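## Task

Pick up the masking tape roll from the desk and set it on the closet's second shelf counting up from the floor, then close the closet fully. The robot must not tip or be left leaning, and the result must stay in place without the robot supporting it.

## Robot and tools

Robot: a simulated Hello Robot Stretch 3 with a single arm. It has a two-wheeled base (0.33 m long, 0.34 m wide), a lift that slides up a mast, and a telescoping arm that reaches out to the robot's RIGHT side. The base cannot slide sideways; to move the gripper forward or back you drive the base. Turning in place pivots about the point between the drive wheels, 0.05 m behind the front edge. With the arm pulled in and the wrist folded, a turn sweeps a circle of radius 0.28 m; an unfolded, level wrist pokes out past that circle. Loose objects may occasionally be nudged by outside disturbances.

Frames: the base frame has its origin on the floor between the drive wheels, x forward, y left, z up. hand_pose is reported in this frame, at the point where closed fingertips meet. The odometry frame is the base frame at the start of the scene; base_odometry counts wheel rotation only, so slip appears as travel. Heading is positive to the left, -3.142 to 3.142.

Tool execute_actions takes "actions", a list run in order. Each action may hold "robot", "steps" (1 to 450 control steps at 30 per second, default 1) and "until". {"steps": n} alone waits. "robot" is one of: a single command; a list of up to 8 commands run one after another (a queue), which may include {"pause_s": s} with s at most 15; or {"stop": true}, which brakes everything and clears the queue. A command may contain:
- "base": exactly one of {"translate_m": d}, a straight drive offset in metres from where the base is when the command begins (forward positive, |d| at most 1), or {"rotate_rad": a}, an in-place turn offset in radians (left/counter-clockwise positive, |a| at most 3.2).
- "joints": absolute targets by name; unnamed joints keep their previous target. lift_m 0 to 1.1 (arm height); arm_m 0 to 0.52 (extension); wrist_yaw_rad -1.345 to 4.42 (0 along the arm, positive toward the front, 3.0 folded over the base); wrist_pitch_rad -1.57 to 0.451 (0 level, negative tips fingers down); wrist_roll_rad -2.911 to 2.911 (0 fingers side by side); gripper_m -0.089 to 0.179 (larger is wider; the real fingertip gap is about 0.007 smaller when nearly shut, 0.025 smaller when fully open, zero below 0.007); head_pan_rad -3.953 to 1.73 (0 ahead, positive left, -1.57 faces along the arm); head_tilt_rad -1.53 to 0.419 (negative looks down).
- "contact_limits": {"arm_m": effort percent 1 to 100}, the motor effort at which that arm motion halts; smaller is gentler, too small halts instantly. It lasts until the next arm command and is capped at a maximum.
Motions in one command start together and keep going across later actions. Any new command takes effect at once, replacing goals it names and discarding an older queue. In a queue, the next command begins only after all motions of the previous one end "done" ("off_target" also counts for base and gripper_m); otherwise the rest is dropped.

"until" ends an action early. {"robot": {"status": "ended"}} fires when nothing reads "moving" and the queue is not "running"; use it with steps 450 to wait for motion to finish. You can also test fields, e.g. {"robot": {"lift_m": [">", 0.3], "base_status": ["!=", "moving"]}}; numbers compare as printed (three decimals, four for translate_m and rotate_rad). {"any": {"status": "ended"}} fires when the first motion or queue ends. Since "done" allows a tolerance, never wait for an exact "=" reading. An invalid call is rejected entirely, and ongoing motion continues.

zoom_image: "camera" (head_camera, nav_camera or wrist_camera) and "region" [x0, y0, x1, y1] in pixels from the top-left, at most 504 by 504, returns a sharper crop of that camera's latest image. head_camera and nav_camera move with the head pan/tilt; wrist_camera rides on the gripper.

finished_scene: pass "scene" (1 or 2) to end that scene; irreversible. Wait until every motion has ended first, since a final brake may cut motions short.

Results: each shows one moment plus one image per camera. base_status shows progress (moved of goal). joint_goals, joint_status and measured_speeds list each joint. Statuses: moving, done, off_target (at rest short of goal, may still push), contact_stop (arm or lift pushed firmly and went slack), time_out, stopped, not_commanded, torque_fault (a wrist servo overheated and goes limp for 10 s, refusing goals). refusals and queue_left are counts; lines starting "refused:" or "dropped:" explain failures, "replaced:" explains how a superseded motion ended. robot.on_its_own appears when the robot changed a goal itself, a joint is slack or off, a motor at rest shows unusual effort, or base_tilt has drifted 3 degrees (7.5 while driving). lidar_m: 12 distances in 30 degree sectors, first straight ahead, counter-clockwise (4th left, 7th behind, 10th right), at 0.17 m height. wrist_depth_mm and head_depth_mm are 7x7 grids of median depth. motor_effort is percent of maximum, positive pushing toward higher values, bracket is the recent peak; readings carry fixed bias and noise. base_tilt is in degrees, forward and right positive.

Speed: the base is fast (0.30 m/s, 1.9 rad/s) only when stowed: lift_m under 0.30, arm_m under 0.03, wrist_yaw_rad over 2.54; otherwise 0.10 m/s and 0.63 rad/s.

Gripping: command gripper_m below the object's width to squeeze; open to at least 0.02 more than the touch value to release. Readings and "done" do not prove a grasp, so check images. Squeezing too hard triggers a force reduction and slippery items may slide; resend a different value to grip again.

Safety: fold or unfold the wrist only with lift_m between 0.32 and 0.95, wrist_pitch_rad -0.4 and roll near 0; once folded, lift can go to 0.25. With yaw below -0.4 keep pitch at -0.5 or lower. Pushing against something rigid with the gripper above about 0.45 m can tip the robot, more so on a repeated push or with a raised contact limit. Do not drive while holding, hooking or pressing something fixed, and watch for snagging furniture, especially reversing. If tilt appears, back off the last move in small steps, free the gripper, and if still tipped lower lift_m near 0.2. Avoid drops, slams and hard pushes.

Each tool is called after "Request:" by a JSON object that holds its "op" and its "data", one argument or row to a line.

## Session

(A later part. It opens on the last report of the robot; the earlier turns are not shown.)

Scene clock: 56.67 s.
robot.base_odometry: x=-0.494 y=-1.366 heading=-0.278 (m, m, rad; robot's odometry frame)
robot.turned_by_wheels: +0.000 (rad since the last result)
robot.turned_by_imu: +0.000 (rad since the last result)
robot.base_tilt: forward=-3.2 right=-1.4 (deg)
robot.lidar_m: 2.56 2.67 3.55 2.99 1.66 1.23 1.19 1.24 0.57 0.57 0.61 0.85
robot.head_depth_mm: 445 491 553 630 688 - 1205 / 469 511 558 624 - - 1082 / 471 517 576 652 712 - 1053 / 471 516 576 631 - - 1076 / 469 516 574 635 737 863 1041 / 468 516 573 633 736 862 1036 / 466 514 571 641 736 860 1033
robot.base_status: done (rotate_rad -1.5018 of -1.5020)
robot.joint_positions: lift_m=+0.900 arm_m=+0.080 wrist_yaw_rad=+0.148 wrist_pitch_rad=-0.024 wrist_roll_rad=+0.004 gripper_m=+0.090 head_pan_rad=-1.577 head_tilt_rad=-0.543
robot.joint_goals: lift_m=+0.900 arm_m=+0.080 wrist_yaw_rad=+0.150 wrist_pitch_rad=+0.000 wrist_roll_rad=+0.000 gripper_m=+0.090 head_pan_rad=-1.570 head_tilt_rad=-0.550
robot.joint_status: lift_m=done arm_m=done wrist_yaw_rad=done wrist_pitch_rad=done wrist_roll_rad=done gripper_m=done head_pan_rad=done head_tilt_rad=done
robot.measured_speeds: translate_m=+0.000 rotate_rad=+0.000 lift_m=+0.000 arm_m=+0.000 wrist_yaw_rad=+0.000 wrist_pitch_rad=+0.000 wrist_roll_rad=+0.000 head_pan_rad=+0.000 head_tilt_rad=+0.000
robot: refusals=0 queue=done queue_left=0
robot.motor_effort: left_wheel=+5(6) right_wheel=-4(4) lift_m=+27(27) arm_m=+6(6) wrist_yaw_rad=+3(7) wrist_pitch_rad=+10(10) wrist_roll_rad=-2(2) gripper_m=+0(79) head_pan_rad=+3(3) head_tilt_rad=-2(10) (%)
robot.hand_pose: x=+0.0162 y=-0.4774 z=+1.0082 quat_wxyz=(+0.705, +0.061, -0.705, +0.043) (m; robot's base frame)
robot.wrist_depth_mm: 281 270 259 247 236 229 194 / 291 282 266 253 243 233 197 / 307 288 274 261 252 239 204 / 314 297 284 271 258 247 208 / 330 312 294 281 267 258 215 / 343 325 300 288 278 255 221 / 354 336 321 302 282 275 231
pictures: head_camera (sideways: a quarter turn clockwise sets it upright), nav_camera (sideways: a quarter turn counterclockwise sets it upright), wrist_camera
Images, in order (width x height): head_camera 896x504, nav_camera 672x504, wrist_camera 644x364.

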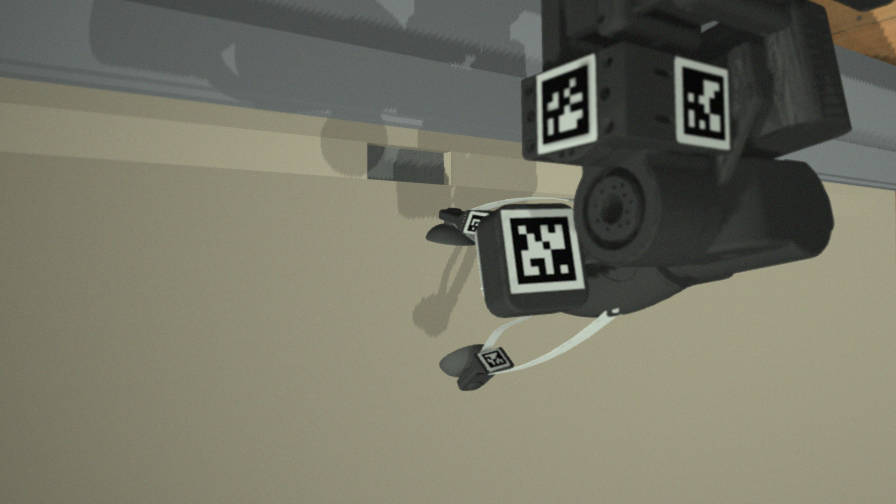

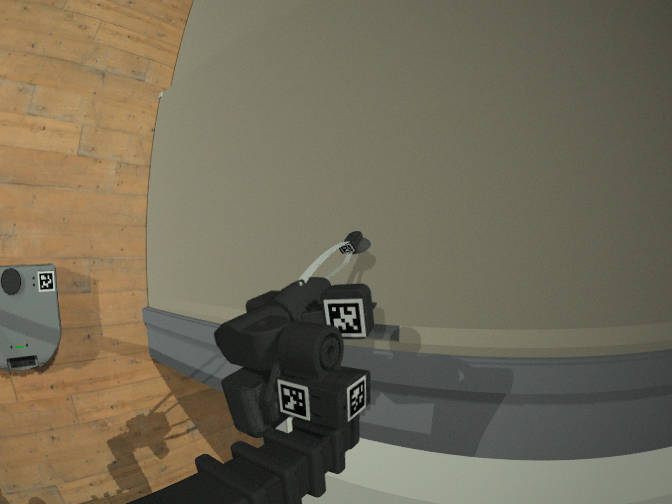

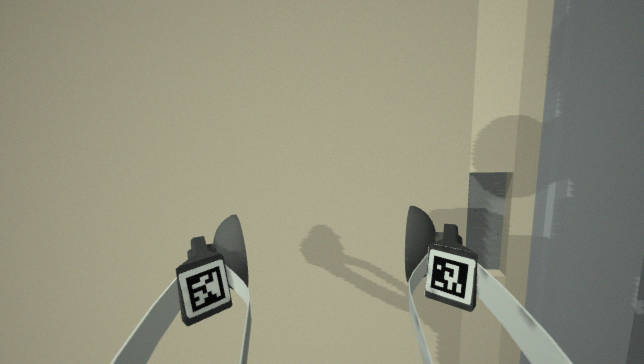

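Request:
{"op": "execute_actions", "data": {
  "actions": [
    {"robot": {"base": {"translate_m": -0.064}, "joints": {"arm_m": 0.135}}, "steps": 200, "until": {"robot": {"status": "ended"}}}
  ]
}}

Scene clock: 62.17 s.
robot.base_odometry: x=-0.556 y=-1.349 heading=-0.278 (m, m, rad; robot's odometry frame)
robot.turned_by_wheels: +0.000 (rad since the last result)
robot.turned_by_imu: +0.000 (rad since the last result)
robot.base_tilt: forward=-3.1 right=-1.5 (deg)
robot.lidar_m: 2.63 2.74 3.55 3.12 1.56 1.16 1.12 1.17 0.59 0.56 0.61 0.85
robot.head_depth_mm: 456 503 560 619 - 1390 1266 / 444 495 551 606 - 887 1022 / 457 502 556 609 - 860 1009 / 469 517 572 - - 909 1041 / 467 514 571 632 754 860 1036 / 467 513 571 644 737 861 1031 / 466 513 571 642 733 854 1028
robot.base_status: done (translate_m -0.0640 of -0.0640)
robot.joint_positions: lift_m=+0.900 arm_m=+0.135 wrist_yaw_rad=+0.148 wrist_pitch_rad=-0.024 wrist_roll_rad=+0.004 gripper_m=+0.090 head_pan_rad=-1.577 head_tilt_rad=-0.543
robot.joint_goals: lift_m=+0.900 arm_m=+0.135 wrist_yaw_rad=+0.150 wrist_pitch_rad=+0.000 wrist_roll_rad=+0.000 gripper_m=+0.090 head_pan_rad=-1.570 head_tilt_rad=-0.550
robot.joint_status: lift_m=done arm_m=done wrist_yaw_rad=done wrist_pitch_rad=done wrist_roll_rad=done gripper_m=done head_pan_rad=done head_tilt_rad=done
robot.measured_speeds: translate_m=+0.000 rotate_rad=+0.000 lift_m=+0.000 arm_m=+0.000 wrist_yaw_rad=+0.000 wrist_pitch_rad=+0.000 wrist_roll_rad=+0.000 head_pan_rad=+0.000 head_tilt_rad=+0.000
robot: refusals=0 queue=done queue_left=0
robot.motor_effort: left_wheel=+5(7) right_wheel=-4(9) lift_m=+27(27) arm_m=+6(7) wrist_yaw_rad=+2(2) wrist_pitch_rad=+10(10) wrist_roll_rad=-2(2) gripper_m=+0(1) head_pan_rad=+3(3) head_tilt_rad=-2(1) (%)
robot.hand_pose: x=+0.0162 y=-0.5324 z=+1.0082 quat_wxyz=(+0.705, +0.061, -0.705, +0.043) (m; robot's base frame)
robot.wrist_depth_mm: 222 214 204 195 186 162 148 / 231 220 209 201 192 163 151 / 239 228 217 207 198 163 157 / 249 237 224 215 204 167 160 / 259 247 231 220 218 172 168 / 270 257 238 229 223 174 174 / 282 264 250 237 224 185 184
pictures: head_camera (sideways: a quarter turn clockwise sets it upright), nav_camera (sideways: a quarter turn counterclockwise sets it upright), wrist_camera
Images, in order (width x height): head_camera 896x504, nav_camera 672x504, wrist_camera 644x364.

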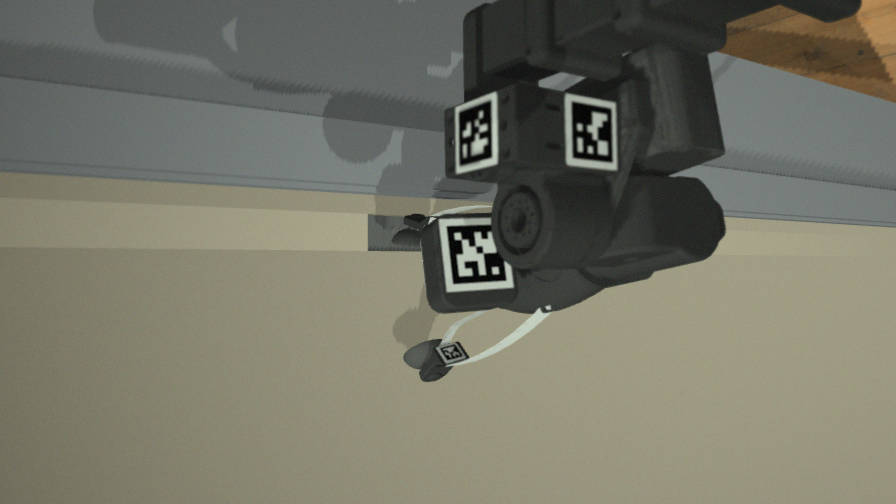

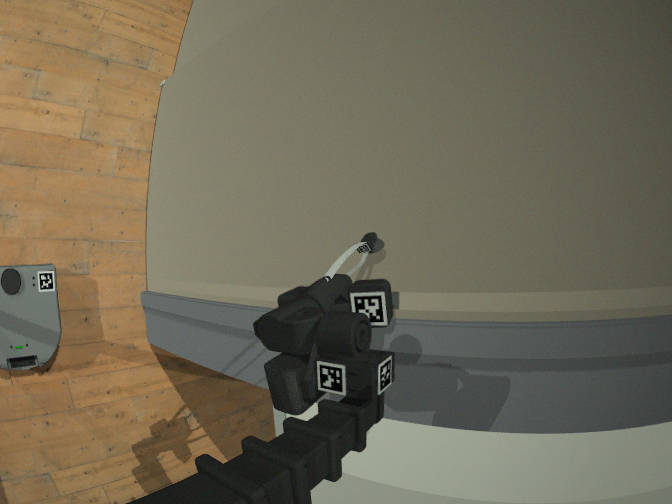

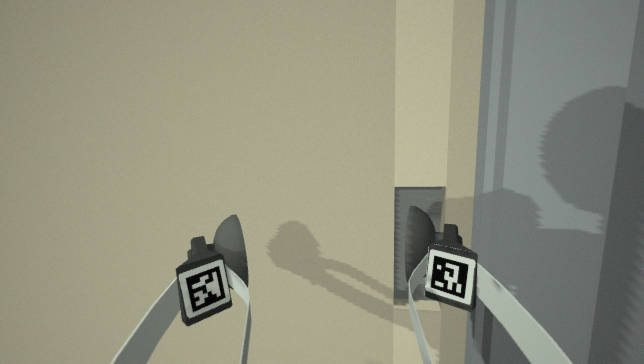

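Request:
{"op": "zoom_image", "data": {
  "camera": "head_camera",
  "region": [340, 180, 480, 285]
}}

Request:
{"op": "zoom_image", "data": {
  "camera": "wrist_camera",
  "region": [360, 160, 520, 340]
}}

Region (340, 180, 480, 285) of head_camera's 896x504 image, scaled by 3.600, with more detail than that image has; it fills the top 378 rows of this view, and the rest is white.

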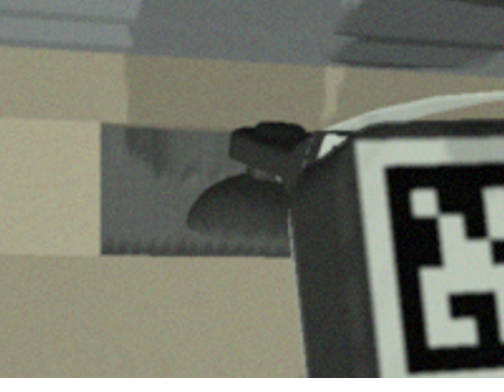

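Region (360, 160, 520, 340) of wrist_camera's 644x364 image, scaled by 2.800.

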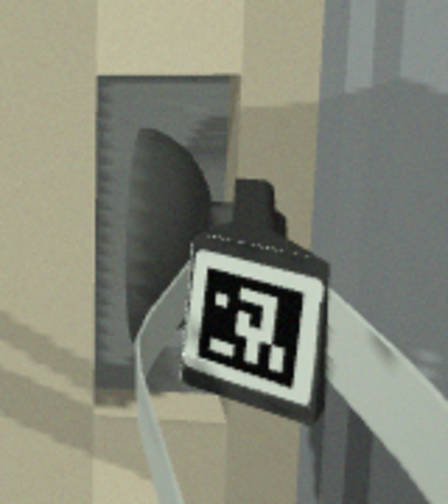

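Request:
{"op": "execute_actions", "data": {
  "actions": [
    {"robot": {"joints": {"lift_m": 0.872, "wrist_yaw_rad": 0.165, "arm_m": 0.15}}, "steps": 200, "until": {"robot": {"status": "ended"}}}
  ]
}}

Scene clock: 67.33 s.
robot.base_odometry: x=-0.556 y=-1.349 heading=-0.278 (m, m, rad; robot's odometry frame)
robot.turned_by_wheels: +0.000 (rad since the last result)
robot.turned_by_imu: +0.000 (rad since the last result)
robot.base_tilt: forward=-3.1 right=-1.6 (deg)
robot.lidar_m: 2.62 2.75 3.54 3.11 1.56 1.16 1.13 1.17 0.59 0.56 0.61 0.85
robot.head_depth_mm: 456 502 560 631 - - 1264 / 444 495 551 619 - 888 1018 / 457 502 557 613 - 882 1011 / 468 517 573 628 - 907 1039 / 468 516 573 634 752 861 1042 / 466 514 571 643 737 859 1030 / 466 512 570 640 733 854 1035
robot.base_status: done (translate_m -0.0640 of -0.0640)
robot.joint_positions: lift_m=+0.872 arm_m=+0.150 wrist_yaw_rad=+0.162 wrist_pitch_rad=-0.024 wrist_roll_rad=+0.004 gripper_m=+0.090 head_pan_rad=-1.577 head_tilt_rad=-0.543
robot.joint_goals: lift_m=+0.872 arm_m=+0.150 wrist_yaw_rad=+0.165 wrist_pitch_rad=+0.000 wrist_roll_rad=+0.000 gripper_m=+0.090 head_pan_rad=-1.570 head_tilt_rad=-0.550
robot.joint_status: lift_m=done arm_m=done wrist_yaw_rad=done wrist_pitch_rad=done wrist_roll_rad=done gripper_m=done head_pan_rad=done head_tilt_rad=done
robot.measured_speeds: translate_m=+0.000 rotate_rad=+0.000 lift_m=+0.000 arm_m=+0.000 wrist_yaw_rad=+0.000 wrist_pitch_rad=+0.000 wrist_roll_rad=+0.000 head_pan_rad=+0.000 head_tilt_rad=+0.000
robot: refusals=0 queue=done queue_left=0
robot.motor_effort: left_wheel=+4(5) right_wheel=-5(5) lift_m=+21(26) arm_m=+6(6) wrist_yaw_rad=+3(3) wrist_pitch_rad=+9(10) wrist_roll_rad=-2(2) gripper_m=+0(0) head_pan_rad=+3(4) head_tilt_rad=-2(2) (%)
robot.hand_pose: x=+0.0198 y=-0.5468 z=+0.9806 quat_wxyz=(+0.704, +0.066, -0.705, +0.048) (m; robot's base frame)
robot.wrist_depth_mm: 210 201 189 181 173 161 134 / 218 206 197 188 178 161 137 / 227 214 204 193 185 161 140 / 234 222 210 199 196 164 145 / 247 233 217 206 198 169 148 / 254 242 222 214 203 160 155 / 263 253 235 221 210 183 159
pictures: head_camera (sideways: a quarter turn clockwise sets it upright), nav_camera (sideways: a quarter turn counterclockwise sets it upright), wrist_camera
Images, in order (width x height): head_camera 896x504, nav_camera 672x504, wrist_camera 644x364.

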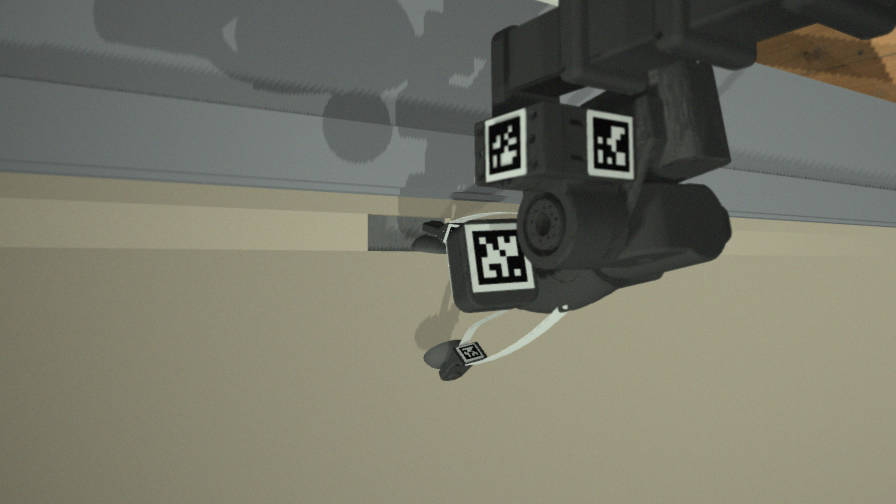

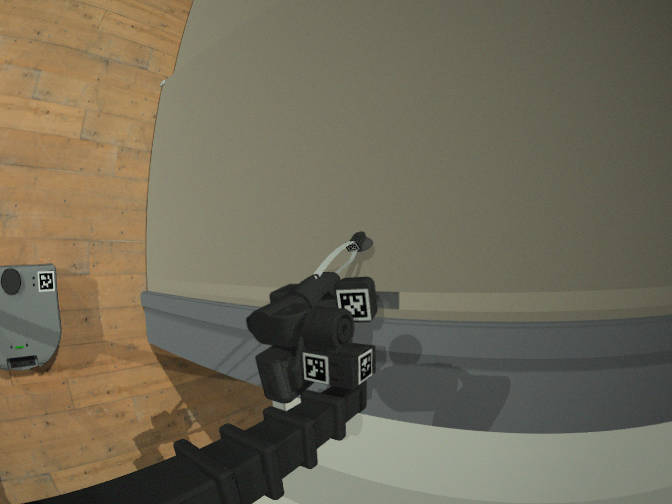

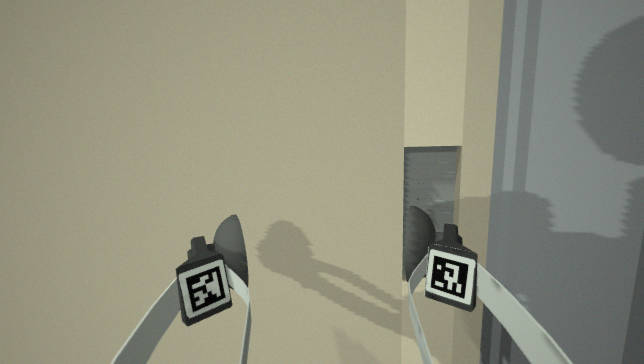

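Request:
{"op": "zoom_image", "data": {
  "camera": "head_camera",
  "region": [350, 180, 490, 285]
}}

Request:
{"op": "zoom_image", "data": {
  "camera": "wrist_camera",
  "region": [360, 130, 520, 330]
}}

Region (350, 180, 490, 285) of head_camera's 896x504 image, scaled by 3.600, with more detail than that image has; it fills the top 378 rows of this view, and the rest is white.

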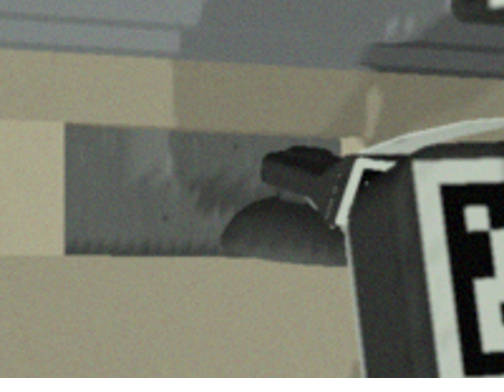

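Region (360, 130, 520, 330) of wrist_camera's 644x364 image, scaled by 2.520; it fills the left 403 columns of this view, and the rest is white.

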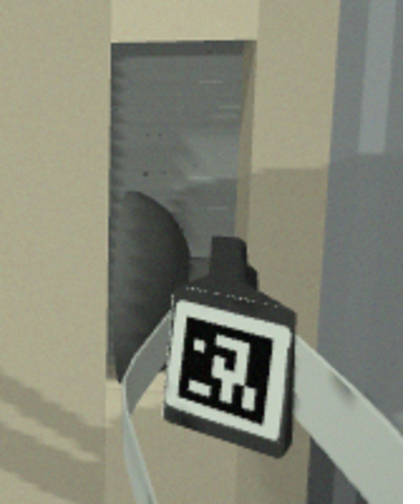

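Request:
{"op": "execute_actions", "data": {
  "actions": [
    {"robot": {"joints": {"lift_m": 0.878, "gripper_m": 0.098}}, "steps": 100, "until": {"robot": {"status": "ended"}}},
    {"robot": {"joints": {"arm_m": 0.185}, "contact_limits": {"arm_m": 14}}, "steps": 150, "until": {"robot": {"status": "ended"}}}
  ]
}}

Scene clock: 74.13 s.
robot.base_odometry: x=-0.556 y=-1.349 heading=-0.278 (m, m, rad; robot's odometry frame)
robot.turned_by_wheels: +0.000 (rad since the last result)
robot.turned_by_imu: +0.000 (rad since the last result)
robot.base_tilt: forward=-3.1 right=-1.5 (deg)
robot.lidar_m: 2.63 2.74 3.54 3.10 1.57 1.16 1.13 1.17 0.59 0.56 0.61 0.85
robot.head_depth_mm: 458 504 561 620 - - 1268 / 445 495 554 609 - 856 1017 / 459 503 559 602 - 844 1009 / 470 519 577 - - 891 1047 / 470 517 574 649 742 868 1042 / 469 515 574 647 740 864 1041 / 467 515 573 645 736 863 1033
robot.base_status: done (translate_m -0.0640 of -0.0640)
robot.joint_positions: lift_m=+0.878 arm_m=+0.181 wrist_yaw_rad=+0.159 wrist_pitch_rad=-0.026 wrist_roll_rad=+0.004 gripper_m=+0.098 head_pan_rad=-1.577 head_tilt_rad=-0.544
robot.joint_goals: lift_m=+0.878 arm_m=+0.181 wrist_yaw_rad=+0.165 wrist_pitch_rad=+0.000 wrist_roll_rad=+0.000 gripper_m=+0.098 head_pan_rad=-1.570 head_tilt_rad=-0.550
robot.joint_status: lift_m=done arm_m=contact_stop wrist_yaw_rad=done wrist_pitch_rad=done wrist_roll_rad=done gripper_m=done head_pan_rad=done head_tilt_rad=done
robot.measured_speeds: translate_m=+0.000 rotate_rad=-0.001 lift_m=+0.000 arm_m=-0.006 wrist_yaw_rad=+0.000 wrist_pitch_rad=+0.000 wrist_roll_rad=+0.000 head_pan_rad=+0.000 head_tilt_rad=+0.000
robot: refusals=0 queue=dropped queue_left=0
robot.on_its_own: arm_m is slack since a contact_stop, until your next command for it (your +0.185 is given up)
robot.motor_effort: left_wheel=+0(5) right_wheel=+1(4) lift_m=+27(28) arm_m=+5(17) wrist_yaw_rad=+8(8) wrist_pitch_rad=+11(11) wrist_roll_rad=-2(2) gripper_m=-1(43) head_pan_rad=+3(3) head_tilt_rad=-2(2) (%)
robot.contact_limits: arm_m 14 (drawing in: default 33, maximum 54; extending or still: default 44, maximum 73)
robot.hand_pose: x=+0.0190 y=-0.5778 z=+0.9857 quat_wxyz=(+0.705, +0.066, -0.705, +0.047) (m; robot's base frame)
robot.wrist_depth_mm: 179 171 163 154 147 141 109 / 185 176 168 159 152 145 112 / 192 184 174 164 157 148 115 / 200 190 179 170 168 153 118 / 209 196 184 176 170 157 122 / 216 208 191 183 177 143 126 / 227 215 202 188 180 170 129
pictures: head_camera (sideways: a quarter turn clockwise sets it upright), nav_camera (sideways: a quarter turn counterclockwise sets it upright), wrist_camera
Images, in order (width x height): head_camera 896x504, nav_camera 672x504, wrist_camera 644x364.

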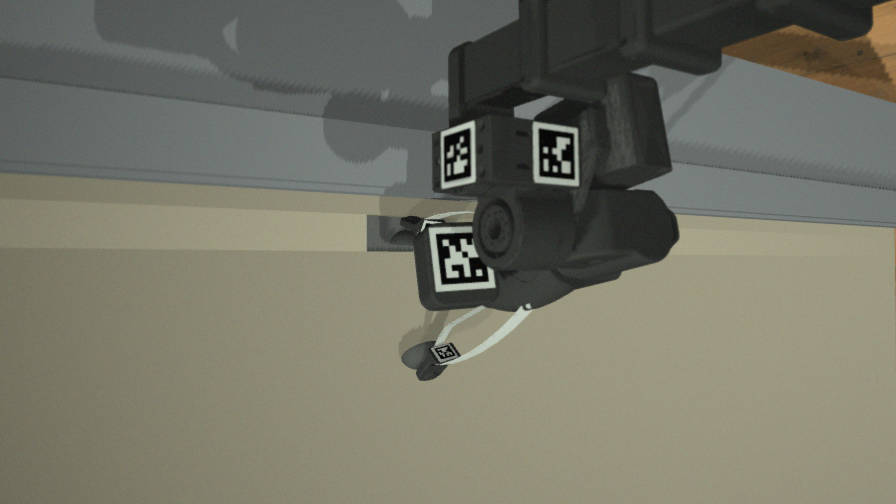

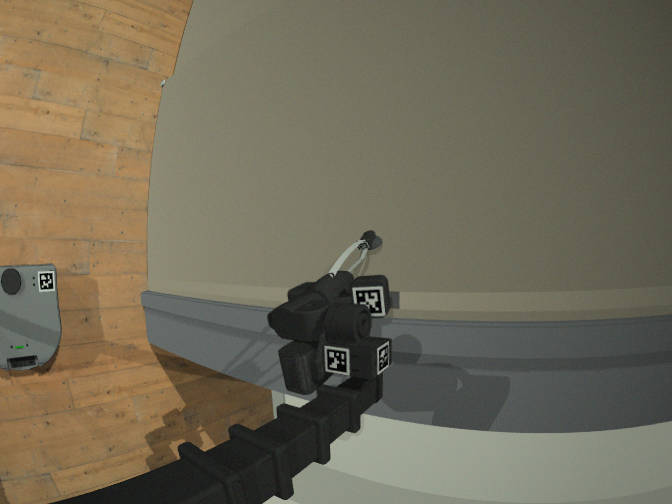

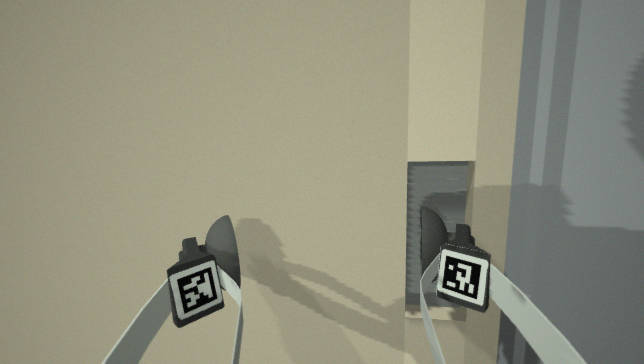

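Request:
{"op": "execute_actions", "data": {
  "actions": [
    {"robot": {"joints": {"arm_m": 0.176}, "contact_limits": {"arm_m": 20}}, "steps": 40, "until": {"robot": {"status": "ended"}}},
    {"robot": {"base": {"translate_m": 0.08}}, "steps": 150, "until": {"robot": {"status": "ended"}}}
  ]
}}

Scene clock: 78.17 s.
robot.base_odometry: x=-0.479 y=-1.371 heading=-0.278 (m, m, rad; robot's odometry frame)
robot.turned_by_wheels: +0.000 (rad since the last result)
robot.turned_by_imu: +0.000 (rad since the last result)
robot.base_tilt: forward=-3.1 right=-1.6 (deg)
robot.lidar_m: 2.55 2.65 3.55 2.98 1.68 1.25 1.21 1.26 0.57 0.59 0.61 0.85
robot.head_depth_mm: 452 491 548 615 - - 1026 / 1011 608 609 617 - 848 1020 / 471 520 589 656 - 973 1135 / 471 518 577 - - 893 1057 / 470 519 577 643 743 867 1045 / 469 517 574 647 739 865 1039 / 468 515 573 645 736 866 1038
robot.base_status: done (translate_m +0.0800 of +0.0800)
robot.joint_positions: lift_m=+0.878 arm_m=+0.176 wrist_yaw_rad=+0.136 wrist_pitch_rad=-0.026 wrist_roll_rad=+0.004 gripper_m=+0.098 head_pan_rad=-1.577 head_tilt_rad=-0.544
robot.joint_goals: lift_m=+0.878 arm_m=+0.176 wrist_yaw_rad=+0.165 wrist_pitch_rad=+0.000 wrist_roll_rad=+0.000 gripper_m=+0.098 head_pan_rad=-1.570 head_tilt_rad=-0.550
robot.joint_status: lift_m=done arm_m=done wrist_yaw_rad=done wrist_pitch_rad=done wrist_roll_rad=done gripper_m=done head_pan_rad=done head_tilt_rad=done
robot.measured_speeds: translate_m=+0.000 rotate_rad=+0.000 lift_m=+0.000 arm_m=+0.000 wrist_yaw_rad=+0.000 wrist_pitch_rad=+0.000 wrist_roll_rad=+0.000 head_pan_rad=+0.000 head_tilt_rad=+0.000
robot: refusals=0 queue=done queue_left=0
robot.on_its_own: wrist_yaw_rad is at rest, and its effort (+37) is outside its rest range (-12 to +12)
robot.motor_effort: left_wheel=-6(24) right_wheel=+9(32) lift_m=+27(27) arm_m=-1(7) wrist_yaw_rad=+37(93) wrist_pitch_rad=+10(10) wrist_roll_rad=-2(2) gripper_m=-6(16) head_pan_rad=+3(3) head_tilt_rad=-2(2) (%)
robot.contact_limits: arm_m 20 (drawing in: default 33, maximum 54; extending or still: default 44, maximum 73)
robot.hand_pose: x=+0.0133 y=-0.5742 z=+0.9859 quat_wxyz=(+0.705, +0.058, -0.706, +0.039) (m; robot's base frame)
robot.wrist_depth_mm: 178 172 165 158 152 146 195 / 185 177 170 163 156 150 193 / 191 185 176 169 161 154 195 / 199 191 182 173 167 170 194 / 208 198 187 180 173 166 196 / 216 207 193 187 179 185 196 / 225 215 204 194 184 178 185
pictures: head_camera (sideways: a quarter turn clockwise sets it upright), nav_camera (sideways: a quarter turn counterclockwise sets it upright), wrist_camera
Images, in order (width x height): head_camera 896x504, nav_camera 672x504, wrist_camera 644x364.

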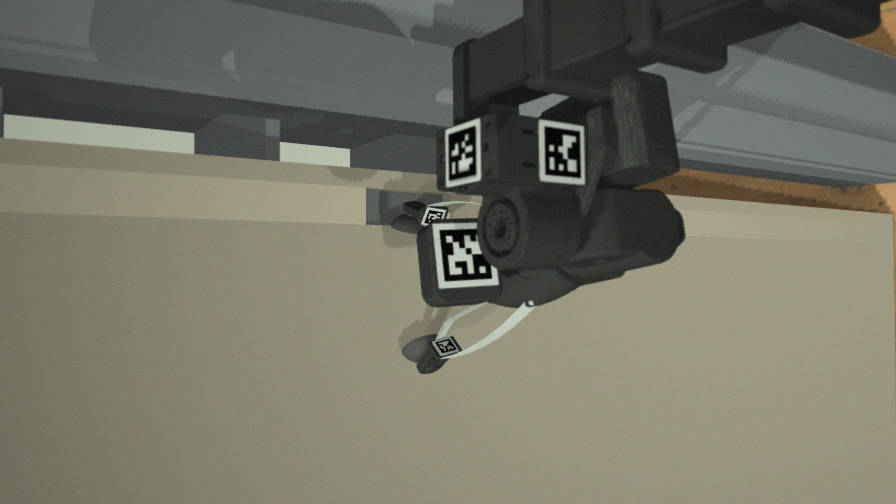

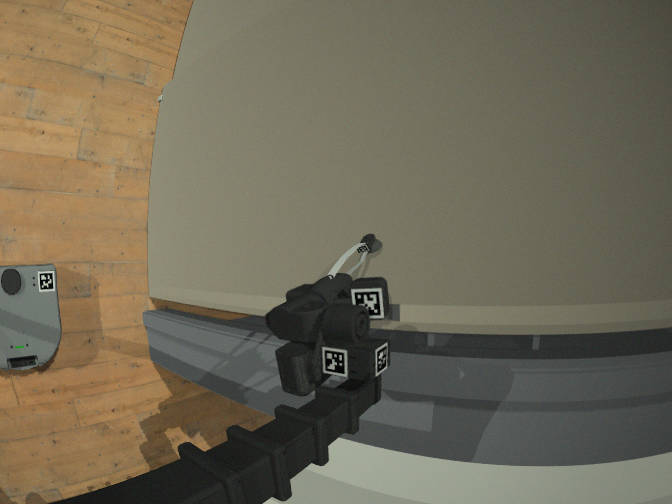

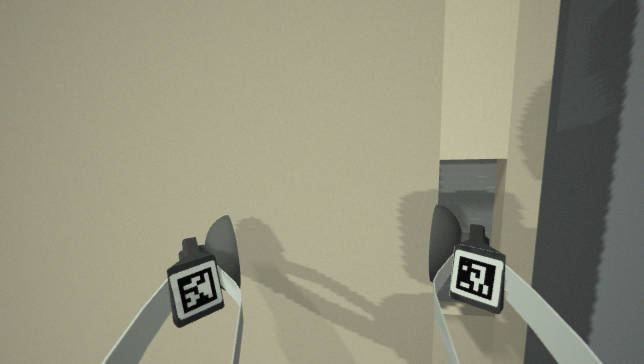

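Request:
{"op": "execute_actions", "data": {
  "actions": [
    {"robot": {"base": {"translate_m": 0.1}}, "steps": 35}
  ]
}}

Scene clock: 80.13 s.
robot.base_odometry: x=-0.400 y=-1.393 heading=-0.279 (m, m, rad; robot's odometry frame)
robot.turned_by_wheels: +0.000 (rad since the last result)
robot.turned_by_imu: -0.002 (rad since the last result)
robot.base_tilt: forward=-3.4 right=-2.3 (deg)
robot.lidar_m: 2.47 2.58 3.53 2.97 1.80 1.33 1.29 1.35 0.60 0.59 0.61 0.85
robot.head_depth_mm: 871 933 658 656 - - 1033 / 475 522 593 1072 - 960 1059 / 475 523 582 634 - 901 1123 / 473 521 580 624 - 897 1056 / 472 521 577 651 748 873 1049 / 472 519 577 651 743 873 1041 / 470 518 575 648 742 866 1044
robot.base_status: moving (translate_m +0.0821 of +0.1000)
robot.joint_positions: lift_m=+0.878 arm_m=+0.176 wrist_yaw_rad=+0.047 wrist_pitch_rad=-0.029 wrist_roll_rad=+0.004 gripper_m=+0.098 head_pan_rad=-1.577 head_tilt_rad=-0.544
robot.joint_goals: lift_m=+0.878 arm_m=+0.176 wrist_yaw_rad=+0.119 wrist_pitch_rad=+0.000 wrist_roll_rad=+0.000 gripper_m=+0.098 head_pan_rad=-1.570 head_tilt_rad=-0.550
robot.joint_status: lift_m=done arm_m=done wrist_yaw_rad=done wrist_pitch_rad=done wrist_roll_rad=done gripper_m=done head_pan_rad=done head_tilt_rad=done
robot.measured_speeds: translate_m=+0.077 rotate_rad=-0.004 lift_m=+0.000 arm_m=-0.003 wrist_yaw_rad=+0.100 wrist_pitch_rad=-0.048 wrist_roll_rad=+0.000 head_pan_rad=+0.000 head_tilt_rad=+0.000
robot: refusals=0 queue=running queue_left=0
robot.on_its_own: wrist_yaw_rad is held at +0.119, not at your +0.165, by its stall guard, which is still easing
robot.motor_effort: left_wheel=-23(26) right_wheel=+19(35) lift_m=+27(27) arm_m=+6(6) wrist_yaw_rad=+90(100) wrist_pitch_rad=+13(13) wrist_roll_rad=-2(2) gripper_m=-13(16) head_pan_rad=+3(4) head_tilt_rad=-2(2) (%)
robot.contact_limits: arm_m 20 (drawing in: default 33, maximum 54; extending or still: default 44, maximum 73)
robot.hand_pose: x=-0.0094 y=-0.5758 z=+0.9851 quat_wxyz=(+0.706, +0.027, -0.708, +0.006) (m; robot's base frame)
robot.wrist_depth_mm: 166 162 160 158 157 154 153 / 169 168 166 163 160 158 156 / 176 174 171 169 165 163 163 / 182 180 176 174 171 178 173 / 189 185 182 180 178 185 225 / 195 192 189 187 184 - 236 / 203 199 196 193 189 186 227
pictures: head_camera (sideways: a quarter turn clockwise sets it upright), nav_camera (sideways: a quarter turn counterclockwise sets it upright), wrist_camera
Images, in order (width x height): head_camera 896x504, nav_camera 672x504, wrist_camera 644x364.

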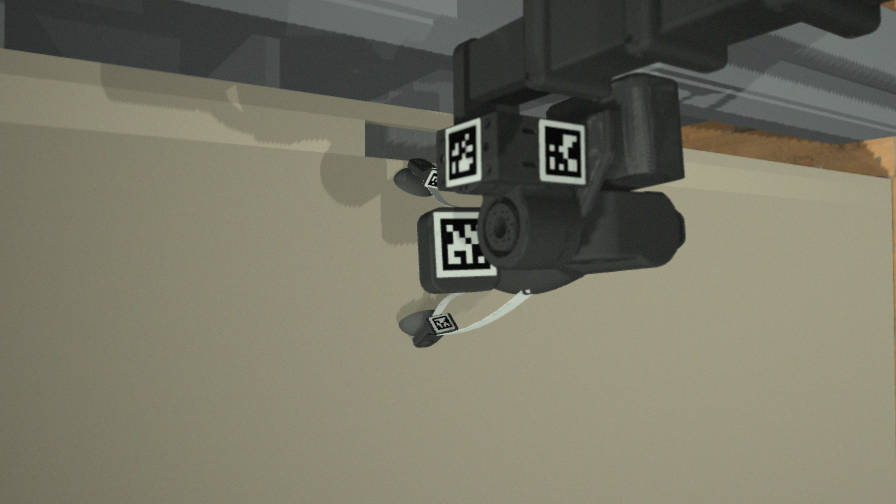

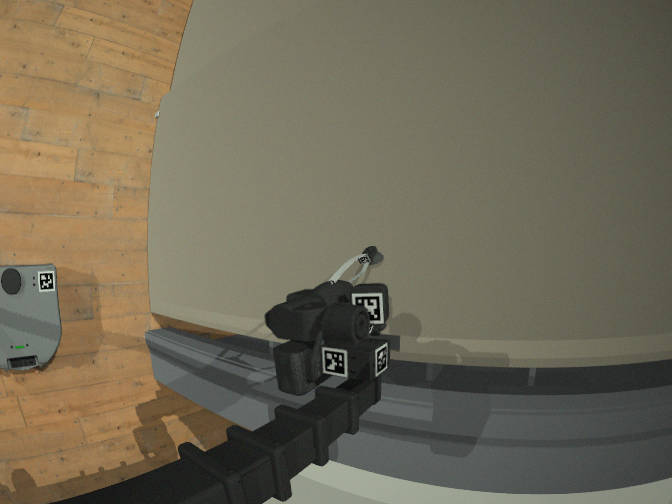

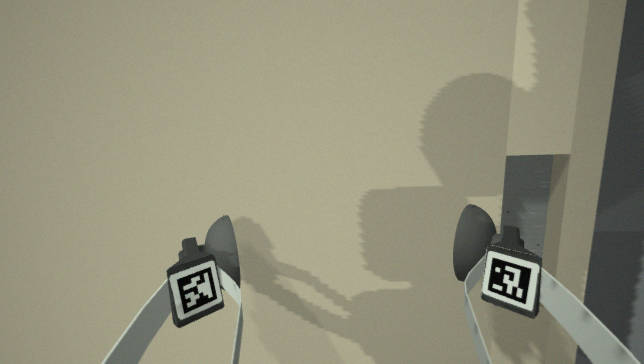

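The finger slipped out of the recess, so I'm retracting the arm to take the load off the wrist.

Request:
{"op": "execute_actions", "data": {
  "actions": [
    {"robot": {"joints": {"arm_m": 0.10, "head_pan_rad": -1.85}}, "steps": 100, "until": {"robot": {"status": "ended"}}}
  ]
}}

Scene clock: 82.63 s.
robot.base_odometry: x=-0.383 y=-1.398 heading=-0.278 (m, m, rad; robot's odometry frame)
robot.turned_by_wheels: +0.001 (rad since the last result)
robot.turned_by_imu: +0.001 (rad since the last result)
robot.base_tilt: forward=-3.2 right=-1.4 (deg)
robot.lidar_m: 2.45 2.55 3.52 2.97 1.82 1.35 1.31 1.36 0.61 0.58 0.61 0.85
robot.head_depth_mm: 521 579 652 746 1675 1550 - / 493 549 622 711 811 - - / 540 579 632 702 - - 1145 / 981 994 1107 1127 - - 1206 / 479 526 585 661 - - 1063 / 466 512 565 620 - - 1001 / 454 497 548 609 685 794 930
robot.base_status: done (translate_m +0.1000 of +0.1000)
robot.joint_positions: lift_m=+0.878 arm_m=+0.100 wrist_yaw_rad=+0.117 wrist_pitch_rad=-0.025 wrist_roll_rad=+0.004 gripper_m=+0.098 head_pan_rad=-1.843 head_tilt_rad=-0.544
robot.joint_goals: lift_m=+0.878 arm_m=+0.100 wrist_yaw_rad=+0.119 wrist_pitch_rad=+0.000 wrist_roll_rad=+0.000 gripper_m=+0.098 head_pan_rad=-1.850 head_tilt_rad=-0.550
robot.joint_status: lift_m=done arm_m=done wrist_yaw_rad=done wrist_pitch_rad=done wrist_roll_rad=done gripper_m=done head_pan_rad=done head_tilt_rad=done
robot.measured_speeds: translate_m=+0.000 rotate_rad=+0.000 lift_m=+0.000 arm_m=+0.000 wrist_yaw_rad=+0.000 wrist_pitch_rad=+0.000 wrist_roll_rad=+0.000 head_pan_rad=+0.000 head_tilt_rad=+0.000
robot: refusals=0 queue=done queue_left=0
robot.on_its_own: wrist_yaw_rad is held at +0.119, not at your +0.165, by its stall guard, which is not easing now
robot.motor_effort: left_wheel=+2(26) right_wheel=-2(27) lift_m=+27(27) arm_m=-6(6) wrist_yaw_rad=+3(93) wrist_pitch_rad=+10(12) wrist_roll_rad=-2(2) gripper_m=-1(14) head_pan_rad=-4(27) head_tilt_rad=-2(1) (%)
robot.hand_pose: x=+0.0084 y=-0.4991 z=+0.9860 quat_wxyz=(+0.705, +0.051, -0.706, +0.032) (m; robot's base frame)
robot.wrist_depth_mm: 253 245 234 227 219 212 286 / 261 252 241 234 225 217 284 / 270 261 249 240 233 226 286 / 279 269 258 248 238 237 302 / 289 281 265 256 250 240 304 / 304 290 274 269 257 242 319 / 311 303 288 276 265 255 319
pictures: head_camera (sideways: a quarter turn clockwise sets it upright), nav_camera (sideways: a quarter turn counterclockwise sets it upright), wrist_camera
Images, in order (width x height): head_camera 896x504, nav_camera 672x504, wrist_camera 644x364.

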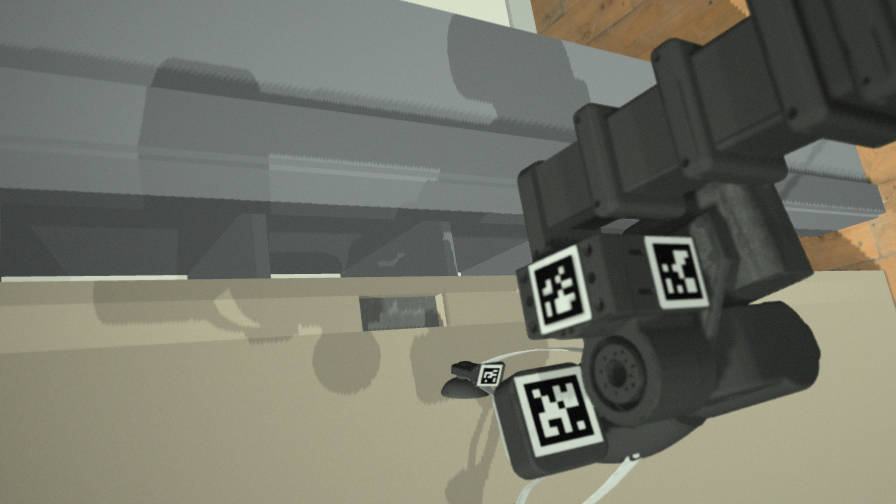

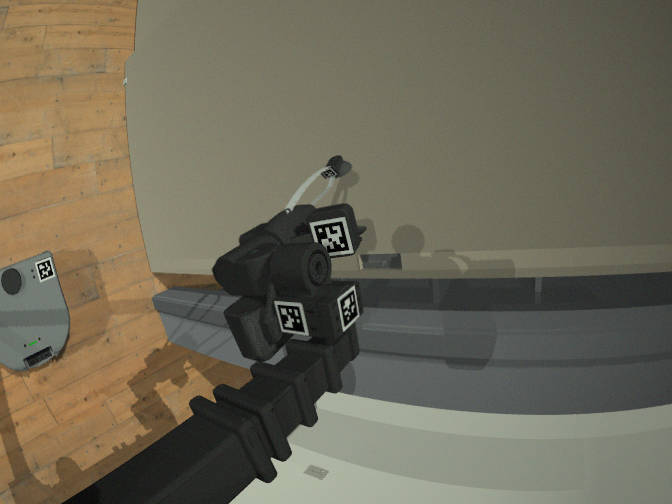

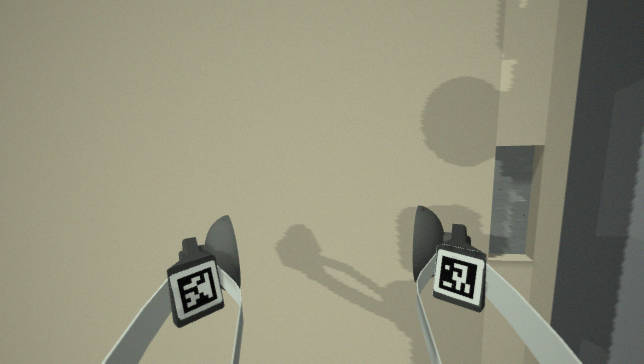

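Request:
{"op": "execute_actions", "data": {
  "actions": [
    {"robot": {"base": {"translate_m": -0.175}, "joints": {"lift_m": 0.5, "wrist_yaw_rad": 0.0, "gripper_m": 0.0, "head_pan_rad": -1.57, "head_tilt_rad": -0.85}}, "steps": 300, "until": {"robot": {"status": "ended"}}}
  ]
}}

Scene clock: 92.83 s.
robot.base_odometry: x=-0.551 y=-1.350 heading=-0.278 (m, m, rad; robot's odometry frame)
robot.turned_by_wheels: +0.000 (rad since the last result)
robot.turned_by_imu: +0.001 (rad since the last result)
robot.base_tilt: forward=-3.2 right=-1.5 (deg)
robot.lidar_m: 2.62 2.73 3.54 2.98 1.57 1.17 1.13 1.18 0.59 0.56 0.61 0.84
robot.head_depth_mm: 488 567 676 1610 1455 1274 1138 / 475 563 674 828 1127 1284 1157 / 514 578 672 806 1077 - 1138 / 1173 1092 1355 1627 1440 - 1131 / 512 606 688 849 1102 1267 1128 / 501 578 688 845 1100 1264 1131 / 499 579 686 844 1099 1259 1126
robot.base_status: done (translate_m -0.1750 of -0.1750)
robot.joint_positions: lift_m=+0.500 arm_m=+0.100 wrist_yaw_rad=+0.002 wrist_pitch_rad=-0.024 wrist_roll_rad=+0.004 gripper_m=+0.000 head_pan_rad=-1.577 head_tilt_rad=-0.839
robot.joint_goals: lift_m=+0.500 arm_m=+0.100 wrist_yaw_rad=+0.000 wrist_pitch_rad=+0.000 wrist_roll_rad=+0.000 gripper_m=+0.000 head_pan_rad=-1.570 head_tilt_rad=-0.850
robot.joint_status: lift_m=done arm_m=done wrist_yaw_rad=done wrist_pitch_rad=done wrist_roll_rad=done gripper_m=done head_pan_rad=done head_tilt_rad=done
robot.measured_speeds: translate_m=+0.000 rotate_rad=+0.000 lift_m=+0.000 arm_m=+0.000 wrist_yaw_rad=+0.000 wrist_pitch_rad=+0.000 wrist_roll_rad=+0.000 head_pan_rad=+0.000 head_tilt_rad=+0.000
robot: refusals=0 queue=done queue_left=0
robot.motor_effort: left_wheel=+2(4) right_wheel=-2(8) lift_m=+21(27) arm_m=-6(6) wrist_yaw_rad=-3(6) wrist_pitch_rad=+10(10) wrist_roll_rad=-2(2) gripper_m=-2(79) head_pan_rad=+3(26) head_tilt_rad=-3(18) (%)
robot.hand_pose: x=-0.0208 y=-0.5009 z=+0.6085 quat_wxyz=(+0.706, +0.010, -0.708, -0.008) (m; robot's base frame)
robot.wrist_depth_mm: 224 222 221 883 200 202 205 / 231 229 229 907 204 209 211 / 237 237 234 917 207 215 216 / 245 245 244 947 214 222 225 / 254 254 252 - 218 230 230 / 261 263 260 - 225 237 240 / 272 271 268 936 251 249 248
pictures: head_camera (sideways: a quarter turn clockwise sets it upright), nav_camera (sideways: a quarter turn counterclockwise sets it upright), wrist_camera
Images, in order (width x height): head_camera 896x504, nav_camera 672x504, wrist_camera 644x364.

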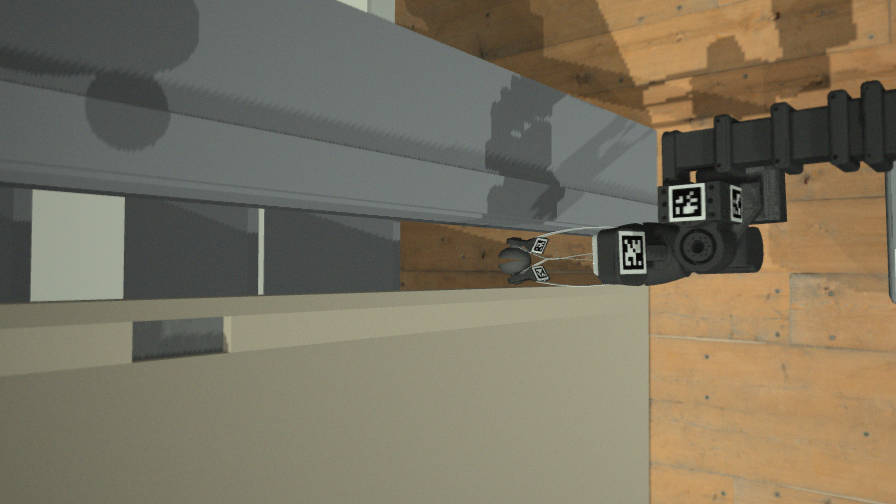

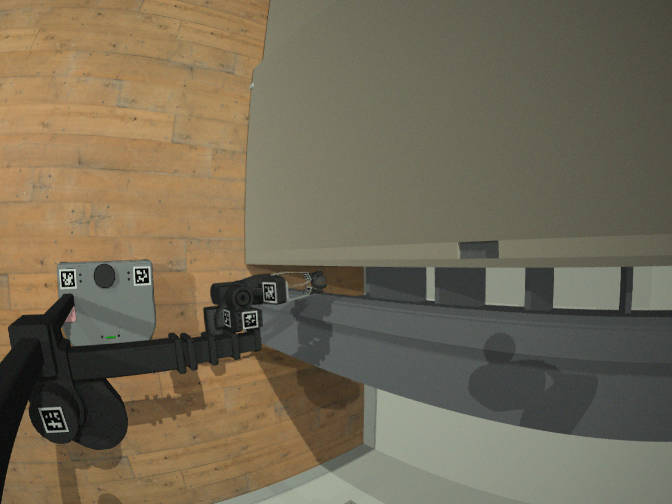

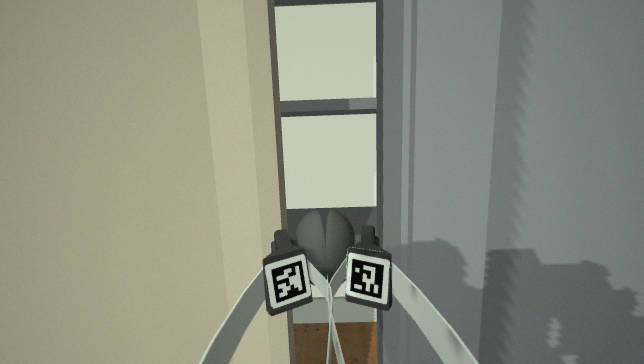

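Request:
{"op": "zoom_image", "data": {
  "camera": "wrist_camera",
  "region": [240, 0, 440, 364]
}}

Region (240, 0, 440, 364) of wrist_camera's 644x364 image, scaled by 1.385; it fills the left 277 columns of this view, and the rest is white.

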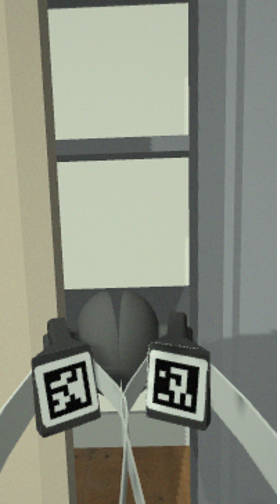

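Request:
{"op": "execute_actions", "data": {
  "actions": [
    {"robot": {"joints": {"arm_m": 0.33}, "contact_limits": {"arm_m": 16}}, "steps": 200, "until": {"robot": {"status": "ended"}}}
  ]
}}

Scene clock: 103.30 s.
robot.base_odometry: x=-0.551 y=-1.350 heading=-0.278 (m, m, rad; robot's odometry frame)
robot.turned_by_wheels: +0.000 (rad since the last result)
robot.turned_by_imu: +0.000 (rad since the last result)
robot.base_tilt: forward=-3.1 right=-1.6 (deg)
robot.lidar_m: 2.62 2.74 3.54 2.98 1.57 1.17 1.13 1.18 0.59 0.56 0.61 0.85
robot.head_depth_mm: 489 567 675 1622 1459 1279 1143 / 476 564 675 830 1131 1287 1144 / 514 576 672 780 1100 1270 1137 / 1170 1093 1359 1717 1417 1267 1137 / 512 608 692 852 1105 1267 1130 / 502 580 691 852 1103 1261 1127 / 501 580 690 846 1100 1259 1124
robot.base_status: done (translate_m -0.1750 of -0.1750)
robot.joint_positions: lift_m=+0.500 arm_m=+0.330 wrist_yaw_rad=+0.001 wrist_pitch_rad=-0.024 wrist_roll_rad=+0.004 gripper_m=+0.000 head_pan_rad=-1.577 head_tilt_rad=-0.839
robot.joint_goals: lift_m=+0.500 arm_m=+0.330 wrist_yaw_rad=+0.000 wrist_pitch_rad=+0.000 wrist_roll_rad=+0.000 gripper_m=+0.000 head_pan_rad=-1.570 head_tilt_rad=-0.850
robot.joint_status: lift_m=done arm_m=done wrist_yaw_rad=done wrist_pitch_rad=done wrist_roll_rad=done gripper_m=done head_pan_rad=done head_tilt_rad=done
robot.measured_speeds: translate_m=+0.000 rotate_rad=+0.000 lift_m=+0.000 arm_m=+0.000 wrist_yaw_rad=+0.000 wrist_pitch_rad=+0.000 wrist_roll_rad=+0.000 head_pan_rad=+0.000 head_tilt_rad=+0.000
robot: refusals=0 queue=done queue_left=0
robot.motor_effort: left_wheel=+2(2) right_wheel=-2(2) lift_m=+21(21) arm_m=+6(5) wrist_yaw_rad=-2(4) wrist_pitch_rad=+9(10) wrist_roll_rad=-2(2) gripper_m=-2(2) head_pan_rad=+3(4) head_tilt_rad=-4(3) (%)
robot.contact_limits: arm_m 16 (drawing in: default 33, maximum 54; extending or still: default 44, maximum 73)
robot.hand_pose: x=-0.0211 y=-0.7302 z=+0.6085 quat_wxyz=(+0.706, +0.009, -0.708, -0.008) (m; robot's base frame)
robot.wrist_depth_mm: - 661 675 676 510 97 65 / - 702 680 677 354 98 65 / - 725 707 699 526 99 66 / - 743 748 729 548 100 66 / - 745 762 - 554 101 67 / - 520 515 - 435 102 67 / - 377 390 378 377 103 68
pictures: head_camera (sideways: a quarter turn clockwise sets it upright), nav_camera (sideways: a quarter turn counterclockwise sets it upright), wrist_camera
Images, in order (width x height): head_camera 896x504, nav_camera 672x504, wrist_camera 644x364.

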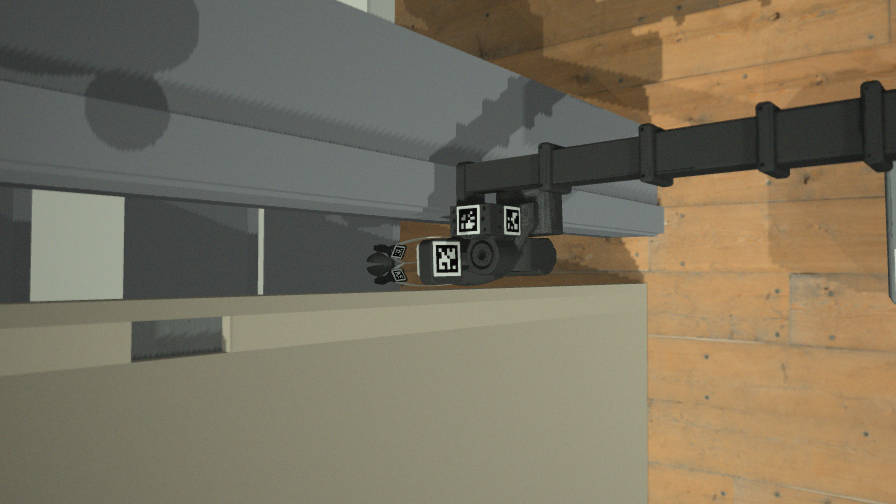

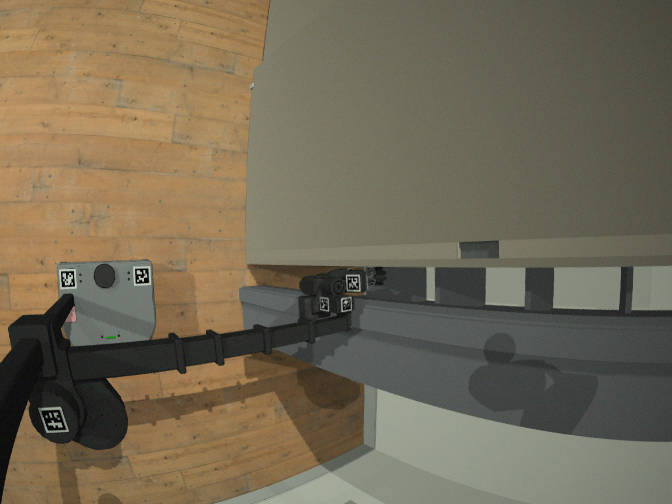

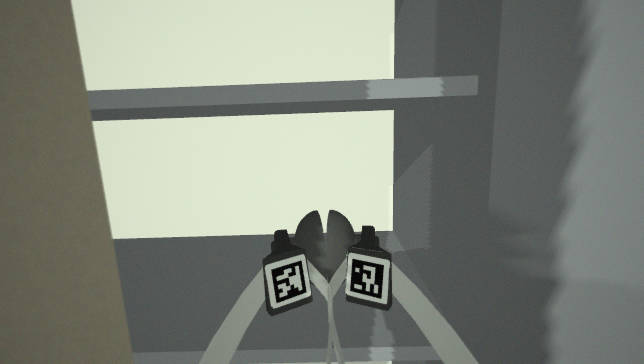

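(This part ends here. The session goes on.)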